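# Fold a napkin diagonally into a flat triangle

## Task

Fold the napkin along its diagonal so it becomes a flat, low triangle. All three points must be spread out to full size, and the folded layer must lie flat away from the crease. The opposite corners must line up within about a thumb's width. The whole napkin must rest on the table without touching any arm base or its mount. You may set the carried corner down or let it drop into place. It fails if the napkin comes out of a gripper while that gripper is moving sideways fast enough to throw it, even if the other gripper catches it. The fold must stay in place on its own, not be held by the robot. At the end both arms, hands included, must hang free in the air and touch nothing during the final second after the scene has settled. A scene that never settles counts as a failure.

## Robot and tools

Robot: two arms, left_arm and right_arm, each with a parallel two-finger gripper. The fingers point along the gripper's own +z axis and open and close along its y axis. The reported end_effector_position is the point between the finger pads, roughly 1 cm behind the tips.

Frames: result state lines give each gripper's position in metres and orientation as quaternion wxyz, in one shared scene frame. Its origin is on the table top midway between the arms. +z is up, +x points out over the table, and left_arm sits on the +y side. The names left and right do not match image sides. Printed positions can be off, more so at long reach.

Row layout (used by execute_actions and move): a single flat list of 14 numbers, each from -1 to 1, always covering both arms: left_arm dx, dy, dz, rx, ry, rz, opening, then right_arm dx, dy, dz, rx, ry, rz, opening. The first six per arm are an offset, not a pose. They are expressed in that gripper's own axes and measured from the gripper's pose at the start of the action (for a call's first action, the last pose reported in this scene). A value of 1.0 equals 0.6 m of translation or 180 degrees of rotation; rx, ry, rz form one rotation vector. Opening is absolute: +1 is fully open (0.094 m), -1 closed.

execute_actions(actions): actions is a list of up to 15 actions. Each action is a table of up to 15 rows, each row lasting one control step (1/30 s). A short table repeats its last row until the 15 steps are done. Every row is an offset from the action's start pose, not from the previous row. An empty list just returns state and images.

move(target, speed, blocking): target is one 14-number row as above, its offsets taken from the pose in the scene's latest result that shows one. Each gripper travels a straight line toward its goal, and both finish together, in 0.5 to 10 s. If longer is needed, both halt at 10 s short of the goal. speed is the top path speed in m/s, 0.002 to 0.5, default 0.25; turning is capped at twice that in rad/s. The opening is sent when the move begins. The path ignores obstacles and the other arm. Grippers lag, drift and may overshoot the speed, especially when the arm is nearly straight. Faster contact hits harder, and aiming deeper past a contact presses harder. With blocking=false you get a result after 0.5 s while motion continues. Check with wait(0); execute_actions and new moves are refused until a result shows the end, or until you call stop. The result adds a move: line with the ending (done, off_target, moving, held, fault) and which limits acted, plus each gripper's distance from its goal. If only one arm is named, the other finished fine. held means a safety check blocked that arm's final step. limits=paced means the sent pose was clipped. limits=held means some steps were blocked, after which the arm may move much faster than speed.

wait(seconds): 0 to 10 s; arms keep their last command, and a running move continues. stop(): brakes a running move; it needs room to stop, more when fast, and the fingers keep moving. zoom_image(camera, region): enlarges part of a camera's latest image. region is [x0, y0, x1, y1] in pixels, at most 504 by 504. Cameras are cam_head_left, cam_head_right, cam_high, cam_low (504x504) and cam_left_wrist, cam_right_wrist (616x616). finished_scene(scene): ends the current scene permanently and reports success. Pass the current scene's number, and only once the fold is done and the arms are clear.

Control behaviour: each step the commanded pose is clipped to within 70 mm and 16 degrees of the measured pose, then reached by damped inverse kinematics, with position given priority over orientation. Far targets therefore take several actions, and after an action an arm goes at most to its last clipped pose. Hand target lines show where the controller is currently driving. Arms tend to settle a centimetre or more low, and all-zero offsets can let them sag further. To hold an arm still, send the offset back to its desired pose in the first call of a reply, then zeros, aiming higher if it still sags. The simulation runs on while you compose replies, with the last command held.

Gripping: grip_measured is the finger opening on the command scale, and each gripper's reading can be off by about 1 mm. To hold cloth, command roughly 0.03 below grip_measured; less than that holds more gently. Thin material gets less force.

Result lines: step readings list positions at some control steps. HELD with an arm label means part of that arm's row was held back. pose unreachable means the clearance check altered or blocked a command. MOTOR HOT warns from 75 °C. OVER-TEMPERATURE FAULT means the arm was stopped: at 90 °C it stops for 10 s, and at 100 °C it goes limp and falls. Holding loads heats motors, even while you are writing a reply. Joint limits (rad): waist -2.618 to 3.054, shoulder 0 to 3.142, elbow 0 to 3.142, wrist pitch ±1.571, wrist yaw ±1.571, wrist roll ±2.094.

Avoid: arms colliding or pressing each other (this can end the scene), dropping or flinging the napkin, slams, and hard pushes into the table. Release the corner only when the gripper is slow or still. Finish with both grippers lifted clear of the cloth and table.

Each tool is called after "Request:" by a JSON object that holds its "api" and its "payload".

## Session

Request:
{"api": "execute_actions", "payload": {"actions": []}}

Scene clock: 0.00 s.
left_arm: end_effector_position=(+0.3507, +0.0908, +0.1414) grip_measured=-0.985 end_effector_quat_wxyz=(+0.295, +0.307, +0.898, -0.110) | right_arm: end_effector_position=(+0.3560, -0.2456, +0.4034) grip_measured=+1.000 end_effector_quat_wxyz=(+0.701, -0.042, +0.710, +0.049)
Joint positions: left_arm=[-0.51   1.692  1.292 -0.533  0.061  0.054  0.001] | right_arm=[-0.011  1.053  1.046 -0.004  0.001  0.011  0.094]
Joint velocities: left_arm=[-0.007 -0.022 -0.012 -0.007 -0.037 -0.051  0.   ] | right_arm=[-0.002 -0.002 -0.007  0.051 -0.051  0.007  0.   ]
Motor temperatures (°C, as the motors report them): left_arm=[29 29 27 26 27 29] | right_arm=[27 26 29 27 28 25]
Hand target (left_arm): +0.350, +0.091, +0.143; +0.294, +0.307, +0.898, -0.110
Hand target (right_arm): +0.354, -0.246, +0.404; +0.700, -0.042, +0.711, +0.049

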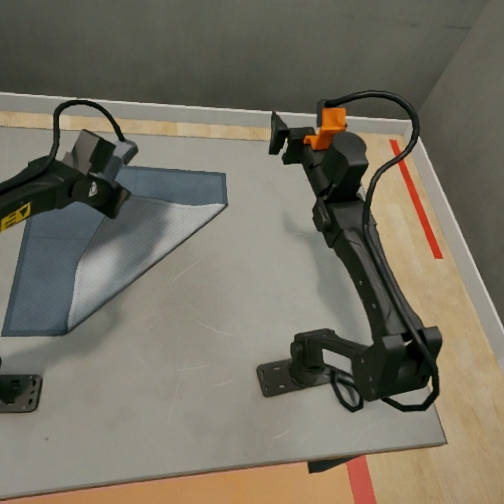

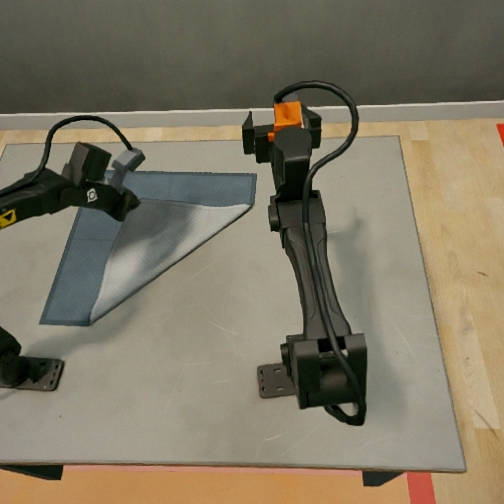

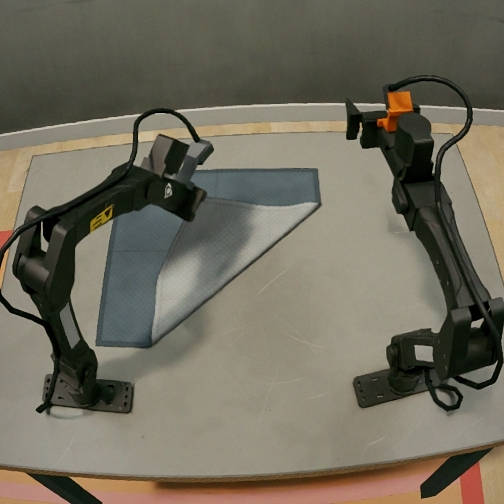

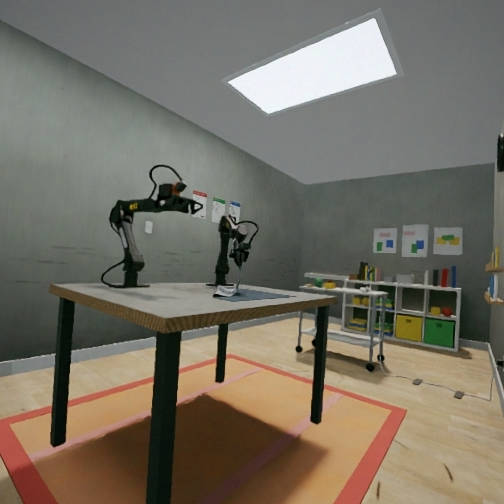

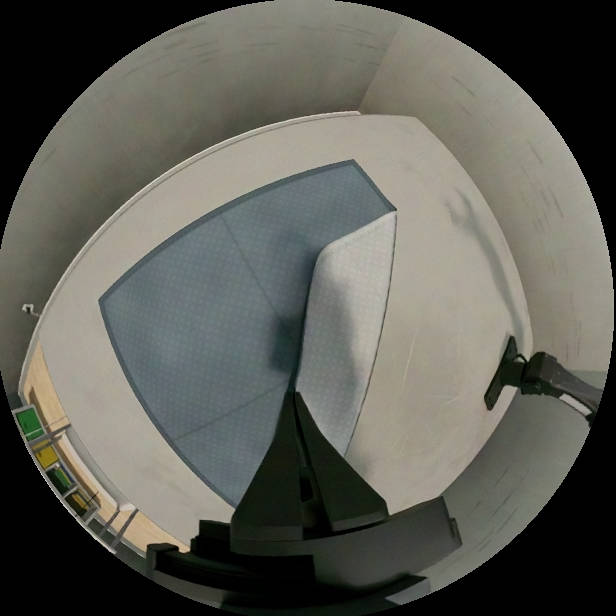

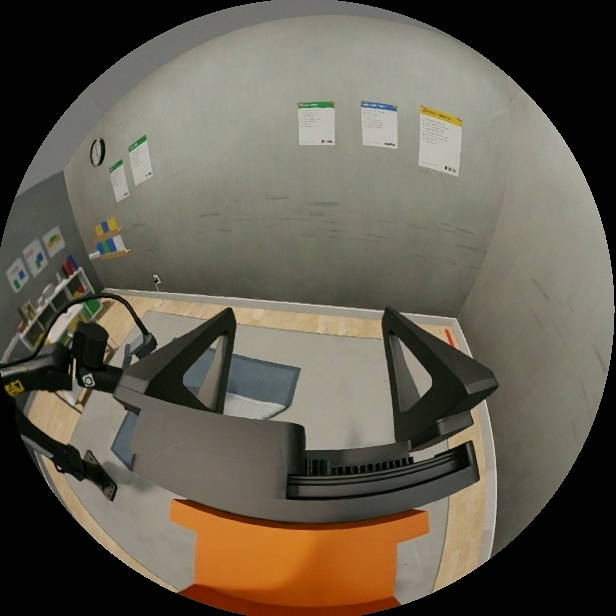

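Request:
{"api": "move", "payload": {"target": [0.066,0.309,0.111,0,0,0,-1,0,0,0,0,0,0,1], "speed": 0.15}}

Scene clock: 12.87 s.
left_arm: end_effector_position=(+0.4640, +0.2356, +0.0564) grip_measured=-0.985 end_effector_quat_wxyz=(+0.283, +0.299, +0.905, -0.105) | right_arm: end_effector_position=(+0.3560, -0.2456, +0.4039) grip_measured=+1.000 end_effector_quat_wxyz=(+0.702, -0.041, +0.709, +0.049)
Joint positions: left_arm=[-0.044  2.021  1.399 -0.41   0.309  0.434  0.001] | right_arm=[-0.011  1.053  1.046 -0.002  0.001  0.011  0.094]
Joint velocities: left_arm=[ 0.012 -0.017  0.007  0.022  0.007  0.007 -0.001] | right_arm=[ 0.012 -0.007  0.002 -0.051  0.022 -0.066  0.   ]
Motor temperatures (°C, as the motors report them): left_arm=[29 30 28 27 27 29] | right_arm=[27 26 30 30 28 25]
Hand target (left_arm): +0.473, +0.231, +0.064; +0.297, +0.306, +0.898, -0.111
Hand target (right_arm): +0.356, -0.246, +0.403; +0.701, -0.042, +0.710, +0.049
Off the commanded pose (left_arm): 0.009 m, 2 deg.
Off the commanded pose (right_arm): 0.000 m, 0 deg.
move: done

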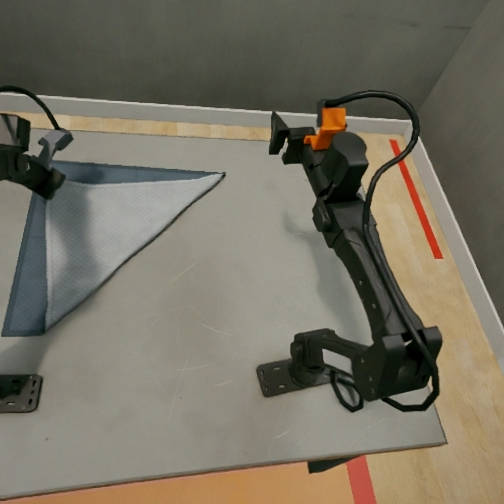

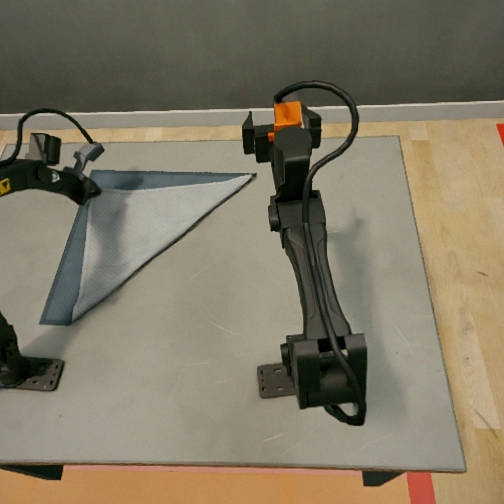

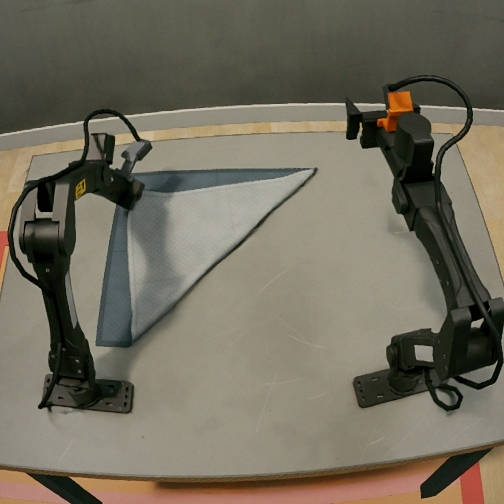

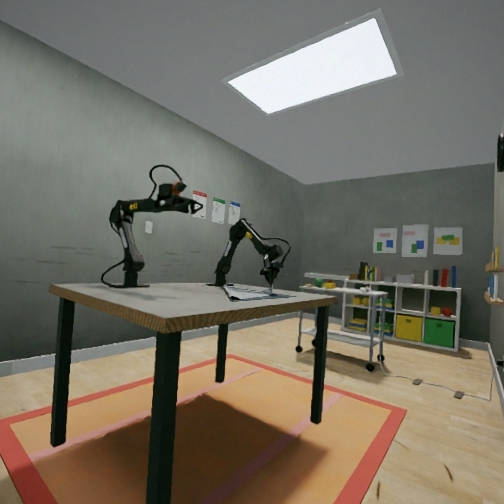

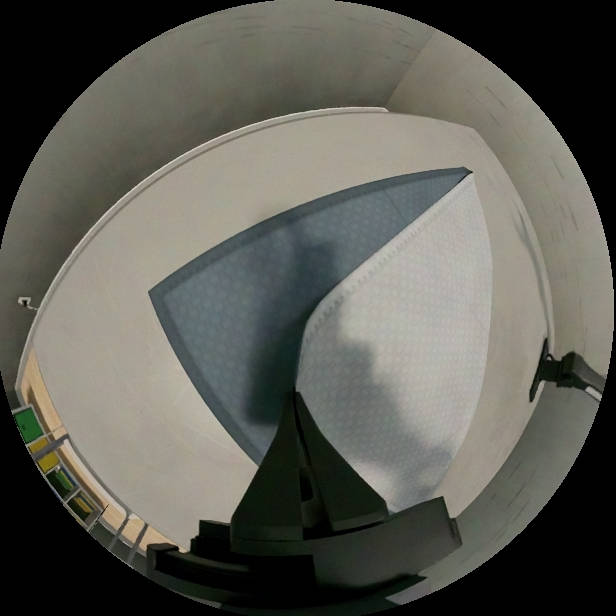

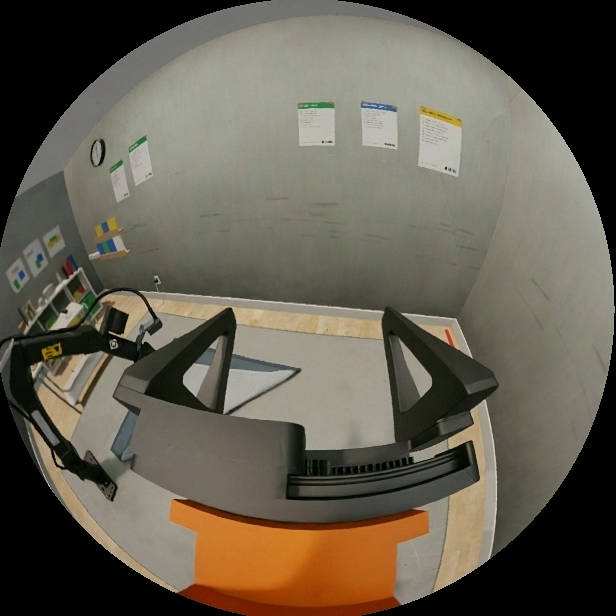

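Request:
{"api": "move", "payload": {"target": [-0.027,0.0925,0.091,0,0,0,-1,0,0,0,0,0,0,1], "speed": 0.1}}

Scene clock: 19.73 s.
left_arm: end_effector_position=(+0.5329, +0.2520, +0.0218) grip_measured=-0.985 end_effector_quat_wxyz=(+0.291, +0.297, +0.904, -0.097) | right_arm: end_effector_position=(+0.3560, -0.2456, +0.4045) grip_measured=+1.000 end_effector_quat_wxyz=(+0.703, -0.041, +0.708, +0.049)
Joint positions: left_arm=[ 0.003  2.301  1.701 -0.425  0.319  0.473  0.001] | right_arm=[-0.011  1.053  1.046  0.001  0.001  0.011  0.094]
Joint velocities: left_arm=[ 0.002  0.017  0.007 -0.022  0.051 -0.007 -0.   ] | right_arm=[-0.017 -0.012  0.012  0.081  0.081  0.022  0.   ]
Motor temperatures (°C, as the motors report them): left_arm=[29 30 29 28 27 29] | right_arm=[27 26 30 31 28 25]
Hand target (left_arm): +0.533, +0.252, +0.021; +0.284, +0.299, +0.905, -0.105
Hand target (right_arm): +0.356, -0.246, +0.404; +0.702, -0.041, +0.709, +0.049
Off the commanded pose (left_arm): 0.002 m, 1 deg.
Off the commanded pose (right_arm): 0.001 m, 0 deg.
move: done

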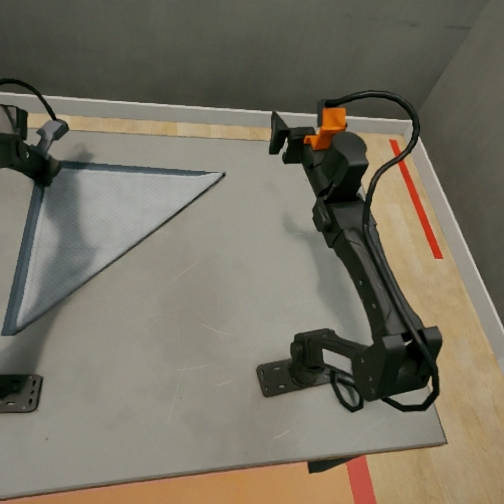

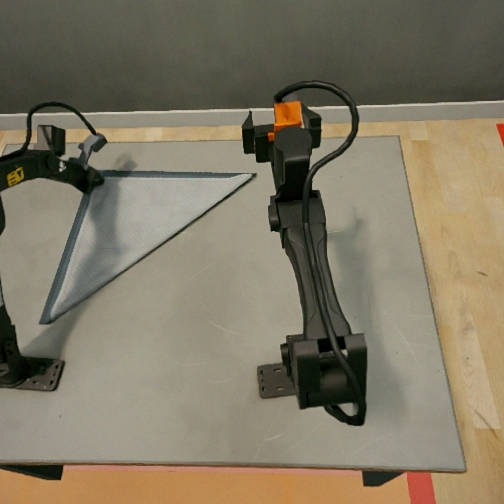

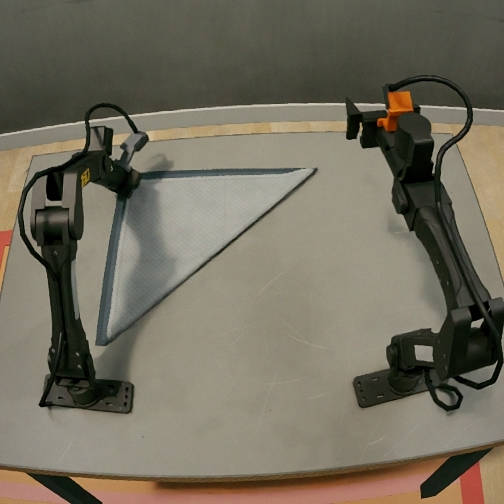

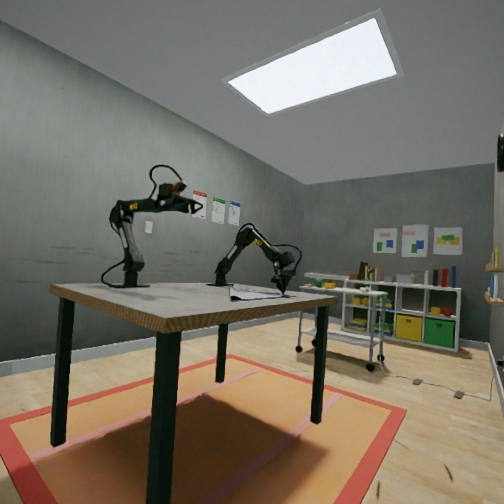

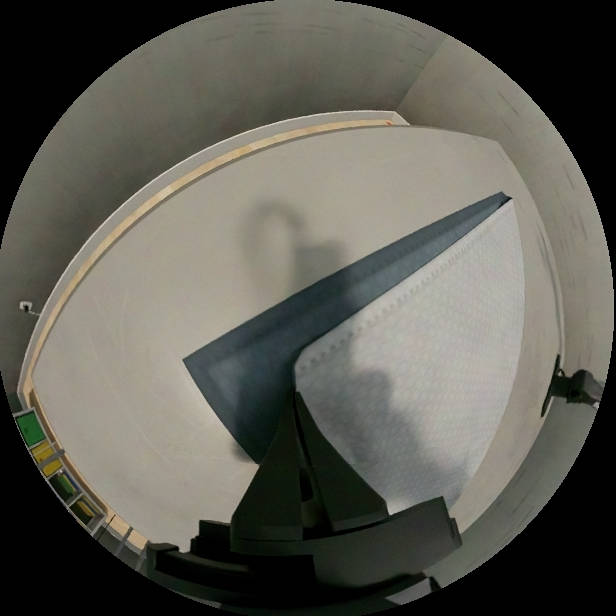

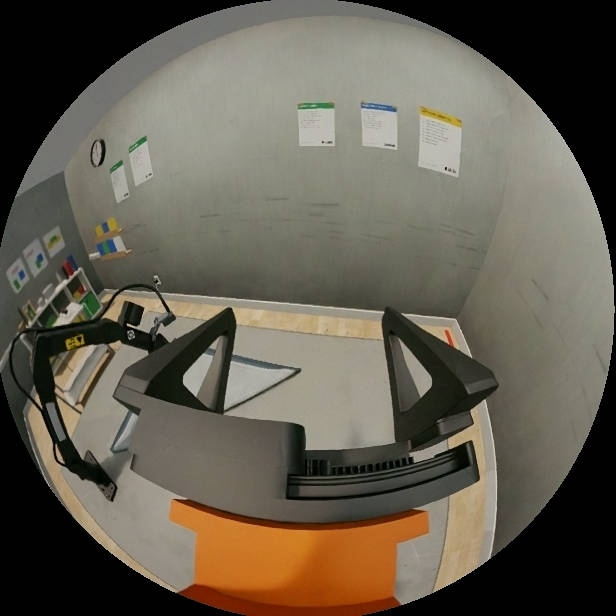

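Request:
{"api": "move", "payload": {"target": [-0.004,0.035,0.002,0,0,0,-1,0,0,0,0,0,0,1], "speed": 0.05}}

Request:
{"api": "move", "payload": {"target": [0,0.02,0,0,0,0,-0.3,0,0,0,0,0,0,1], "speed": 0.03}}

Request:
{"api": "move", "payload": {"target": [-0.1,0,-0.15,0,0,0,-0.3,0,0,0,0,0,0,1], "speed": 0.1}}

Scene clock: 26.47 s.
left_arm: end_effector_position=(+0.5472, +0.2677, +0.0243) grip_measured=-0.985 end_effector_quat_wxyz=(+0.299, +0.294, +0.904, -0.088) | right_arm: end_effector_position=(+0.3560, -0.2456, +0.4049) grip_measured=+1.000 end_effector_quat_wxyz=(+0.704, -0.041, +0.708, +0.049)
Joint positions: left_arm=[ 0.032  2.336  1.768 -0.446  0.319  0.495  0.001] | right_arm=[-0.011  1.053  1.046  0.002  0.001  0.011  0.094]
Joint velocities: left_arm=[-0.002 -0.017  0.012  0.037  0.007  0.022 -0.001] | right_arm=[-0.012 -0.007  0.002 -0.051 -0.066 -0.066  0.   ]
Motor temperatures (°C, as the motors report them): left_arm=[29 31 29 28 27 29] | right_arm=[27 26 31 32 28 25]
Hand target (left_arm): +0.547, +0.267, +0.022; +0.292, +0.297, +0.904, -0.096
Hand target (right_arm): +0.356, -0.246, +0.404; +0.703, -0.041, +0.708, +0.049
Off the commanded pose (left_arm): 0.002 m, 1 deg.
Off the commanded pose (right_arm): 0.000 m, 0 deg.
move: done

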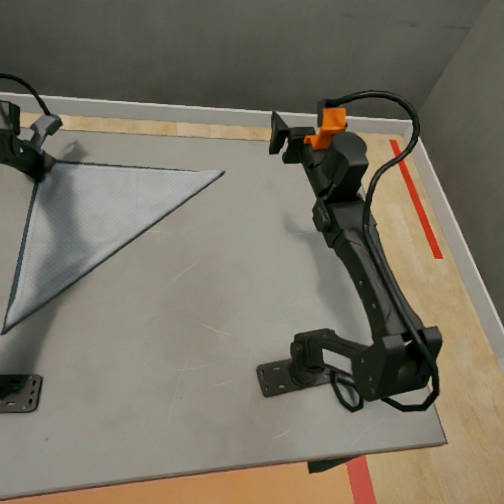

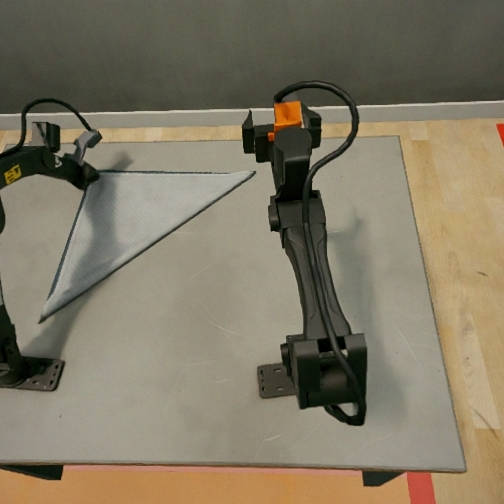

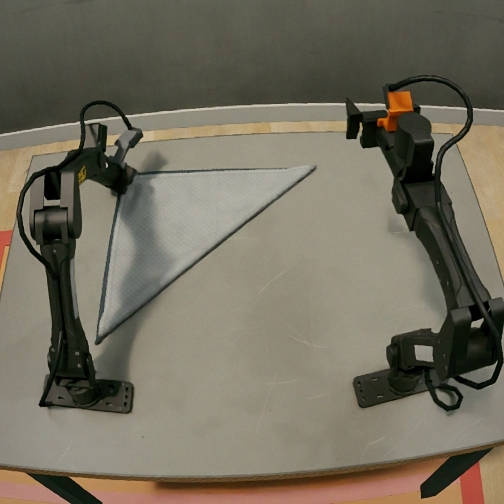

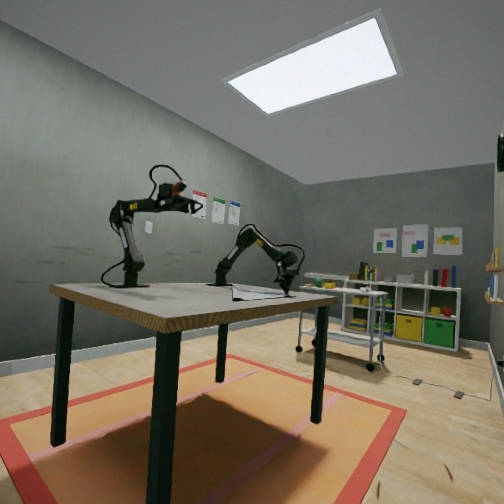

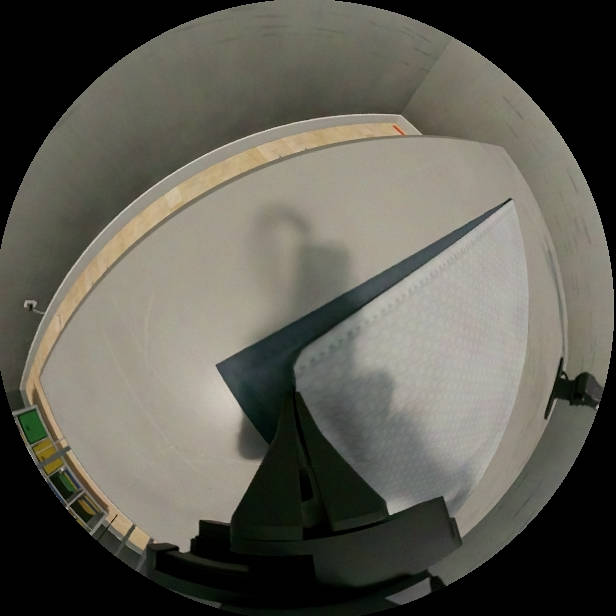

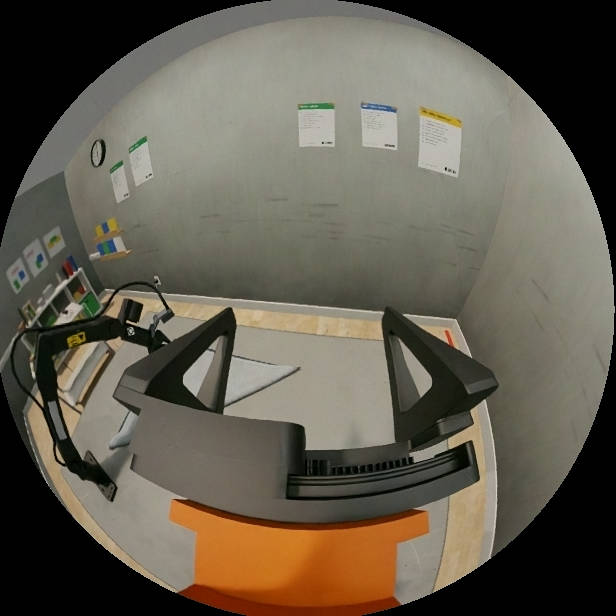

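Scene clock: 27.27 s.
left_arm: end_effector_position=(+0.5524, +0.2765, +0.0262) grip_measured=-0.301 end_effector_quat_wxyz=(+0.303, +0.292, +0.903, -0.083) | right_arm: end_effector_position=(+0.3560, -0.2456, +0.4054) grip_measured=+1.000 end_effector_quat_wxyz=(+0.704, -0.041, +0.707, +0.049)
Joint positions: left_arm=[ 0.048  2.345  1.787 -0.448  0.319  0.506  0.033] | right_arm=[-0.011  1.053  1.046  0.004  0.001  0.011  0.094]
Joint velocities: left_arm=[ 0.007 -0.007 -0.007 -0.037  0.037  0.051  0.   ] | right_arm=[-0.002  0.007 -0.017  0.022 -0.051 -0.007  0.   ]
Motor temperatures (°C, as the motors report them): left_arm=[29 31 29 28 27 29] | right_arm=[27 26 31 32 28 25]
Hand target (left_arm): +0.554, +0.277, +0.025; +0.299, +0.294, +0.904, -0.088
Hand target (right_arm): +0.356, -0.246, +0.405; +0.704, -0.041, +0.708, +0.049
Off the commanded pose (left_arm): 0.003 m, 1 deg.
Off the commanded pose (right_arm): 0.000 m, 0 deg.
move: done

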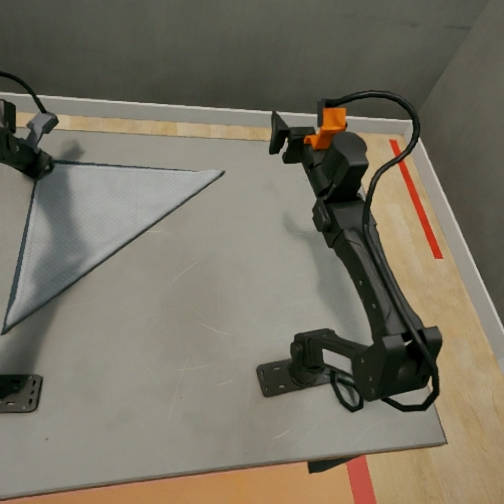

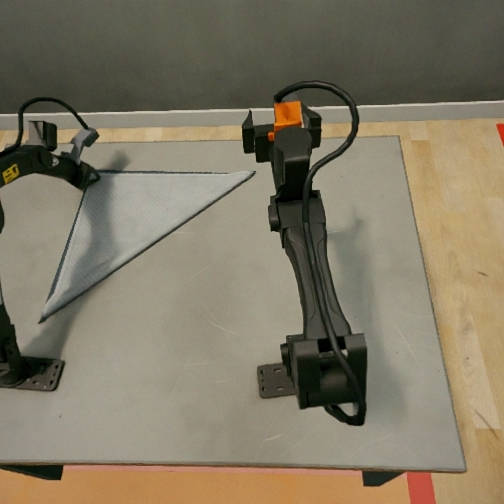

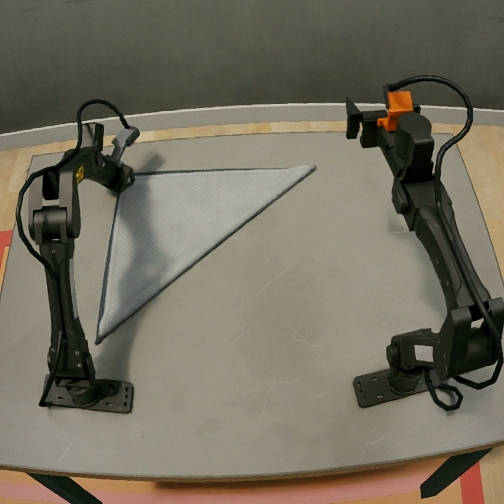

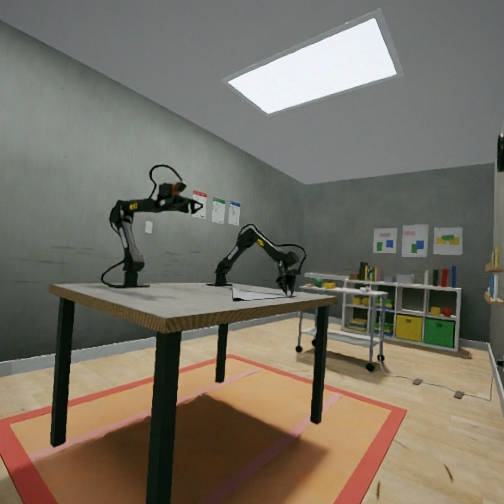

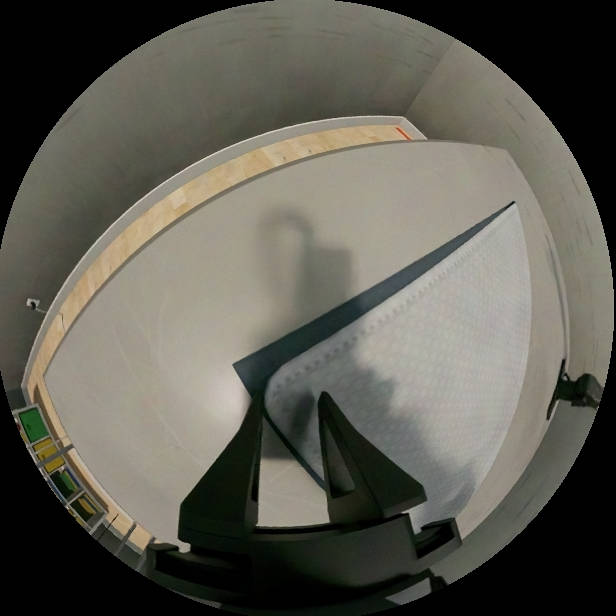

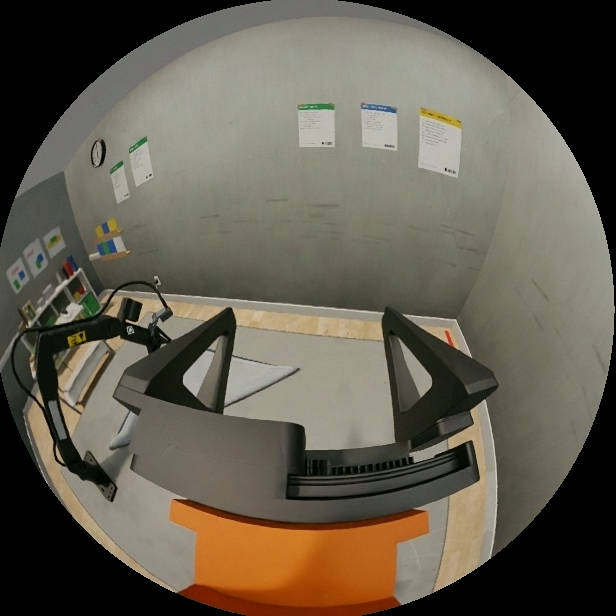

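Scene clock: 28.97 s.
left_arm: end_effector_position=(+0.5452, +0.2767, +0.1226) grip_measured=-0.301 end_effector_quat_wxyz=(+0.301, +0.292, +0.904, -0.083) | right_arm: end_effector_position=(+0.3560, -0.2456, +0.4060) grip_measured=+1.000 end_effector_quat_wxyz=(+0.705, -0.041, +0.706, +0.049)
Joint positions: left_arm=[ 0.048  2.251  2.017 -0.779  0.319  0.506  0.033] | right_arm=[-0.011  1.053  1.046  0.007  0.001  0.011  0.094]
Joint velocities: left_arm=[ 0.002 -0.012 -0.002 -0.037  0.037 -0.037 -0.001] | right_arm=[-0.027 -0.007 -0.002 -0.022 -0.007 -0.066  0.   ]
Motor temperatures (°C, as the motors report them): left_arm=[29 31 29 28 27 29] | right_arm=[27 26 31 32 28 25]
Hand target (left_arm): +0.545, +0.276, +0.134; +0.304, +0.292, +0.903, -0.083
Hand target (right_arm): +0.356, -0.246, +0.405; +0.704, -0.041, +0.707, +0.049
Off the commanded pose (left_arm): 0.012 m, 0 deg.
Off the commanded pose (right_arm): 0.001 m, 0 deg.
move: off_target (left_arm)

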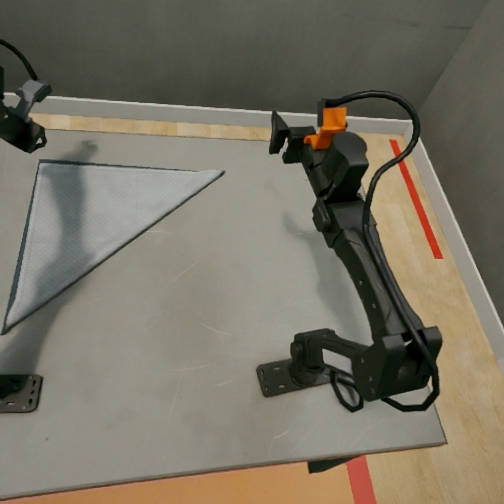

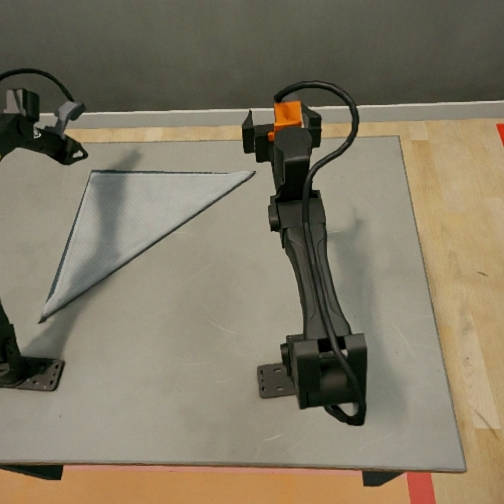

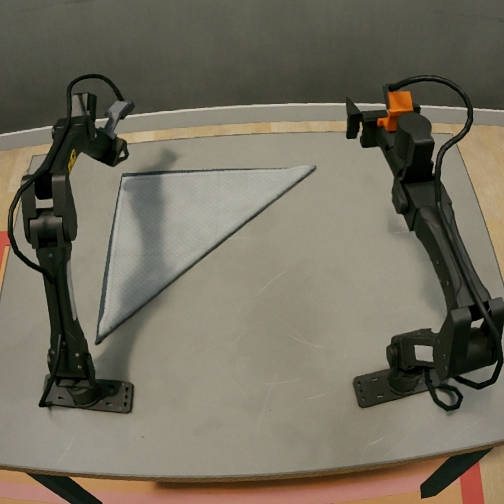

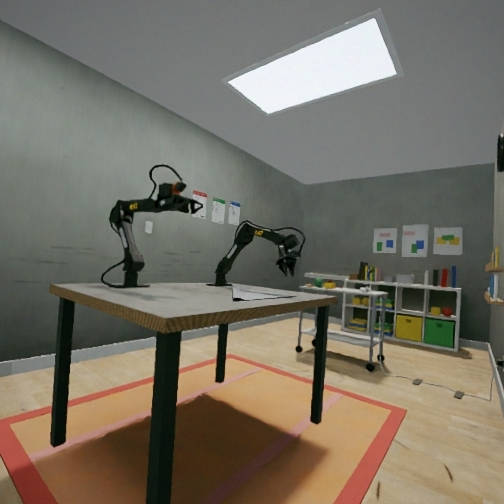

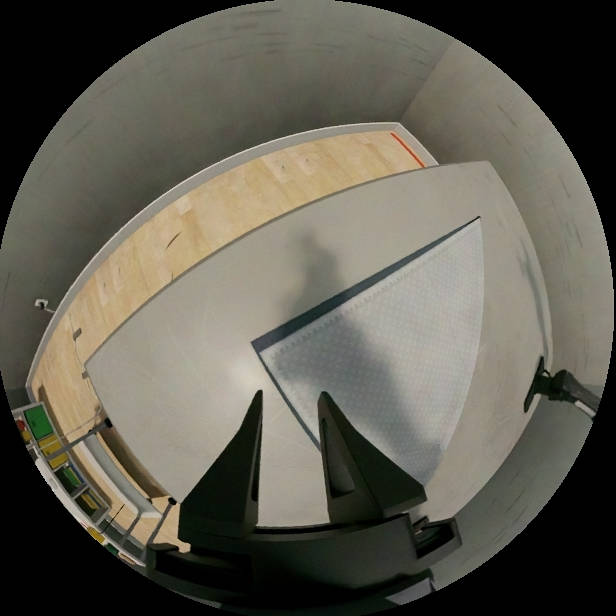

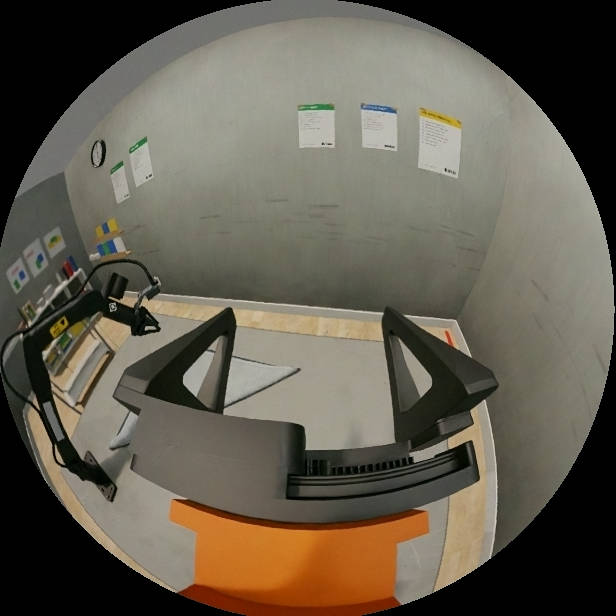

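Request:
{"api": "finished_scene", "payload": {"scene": 1}}

The scene is finished: the task was done.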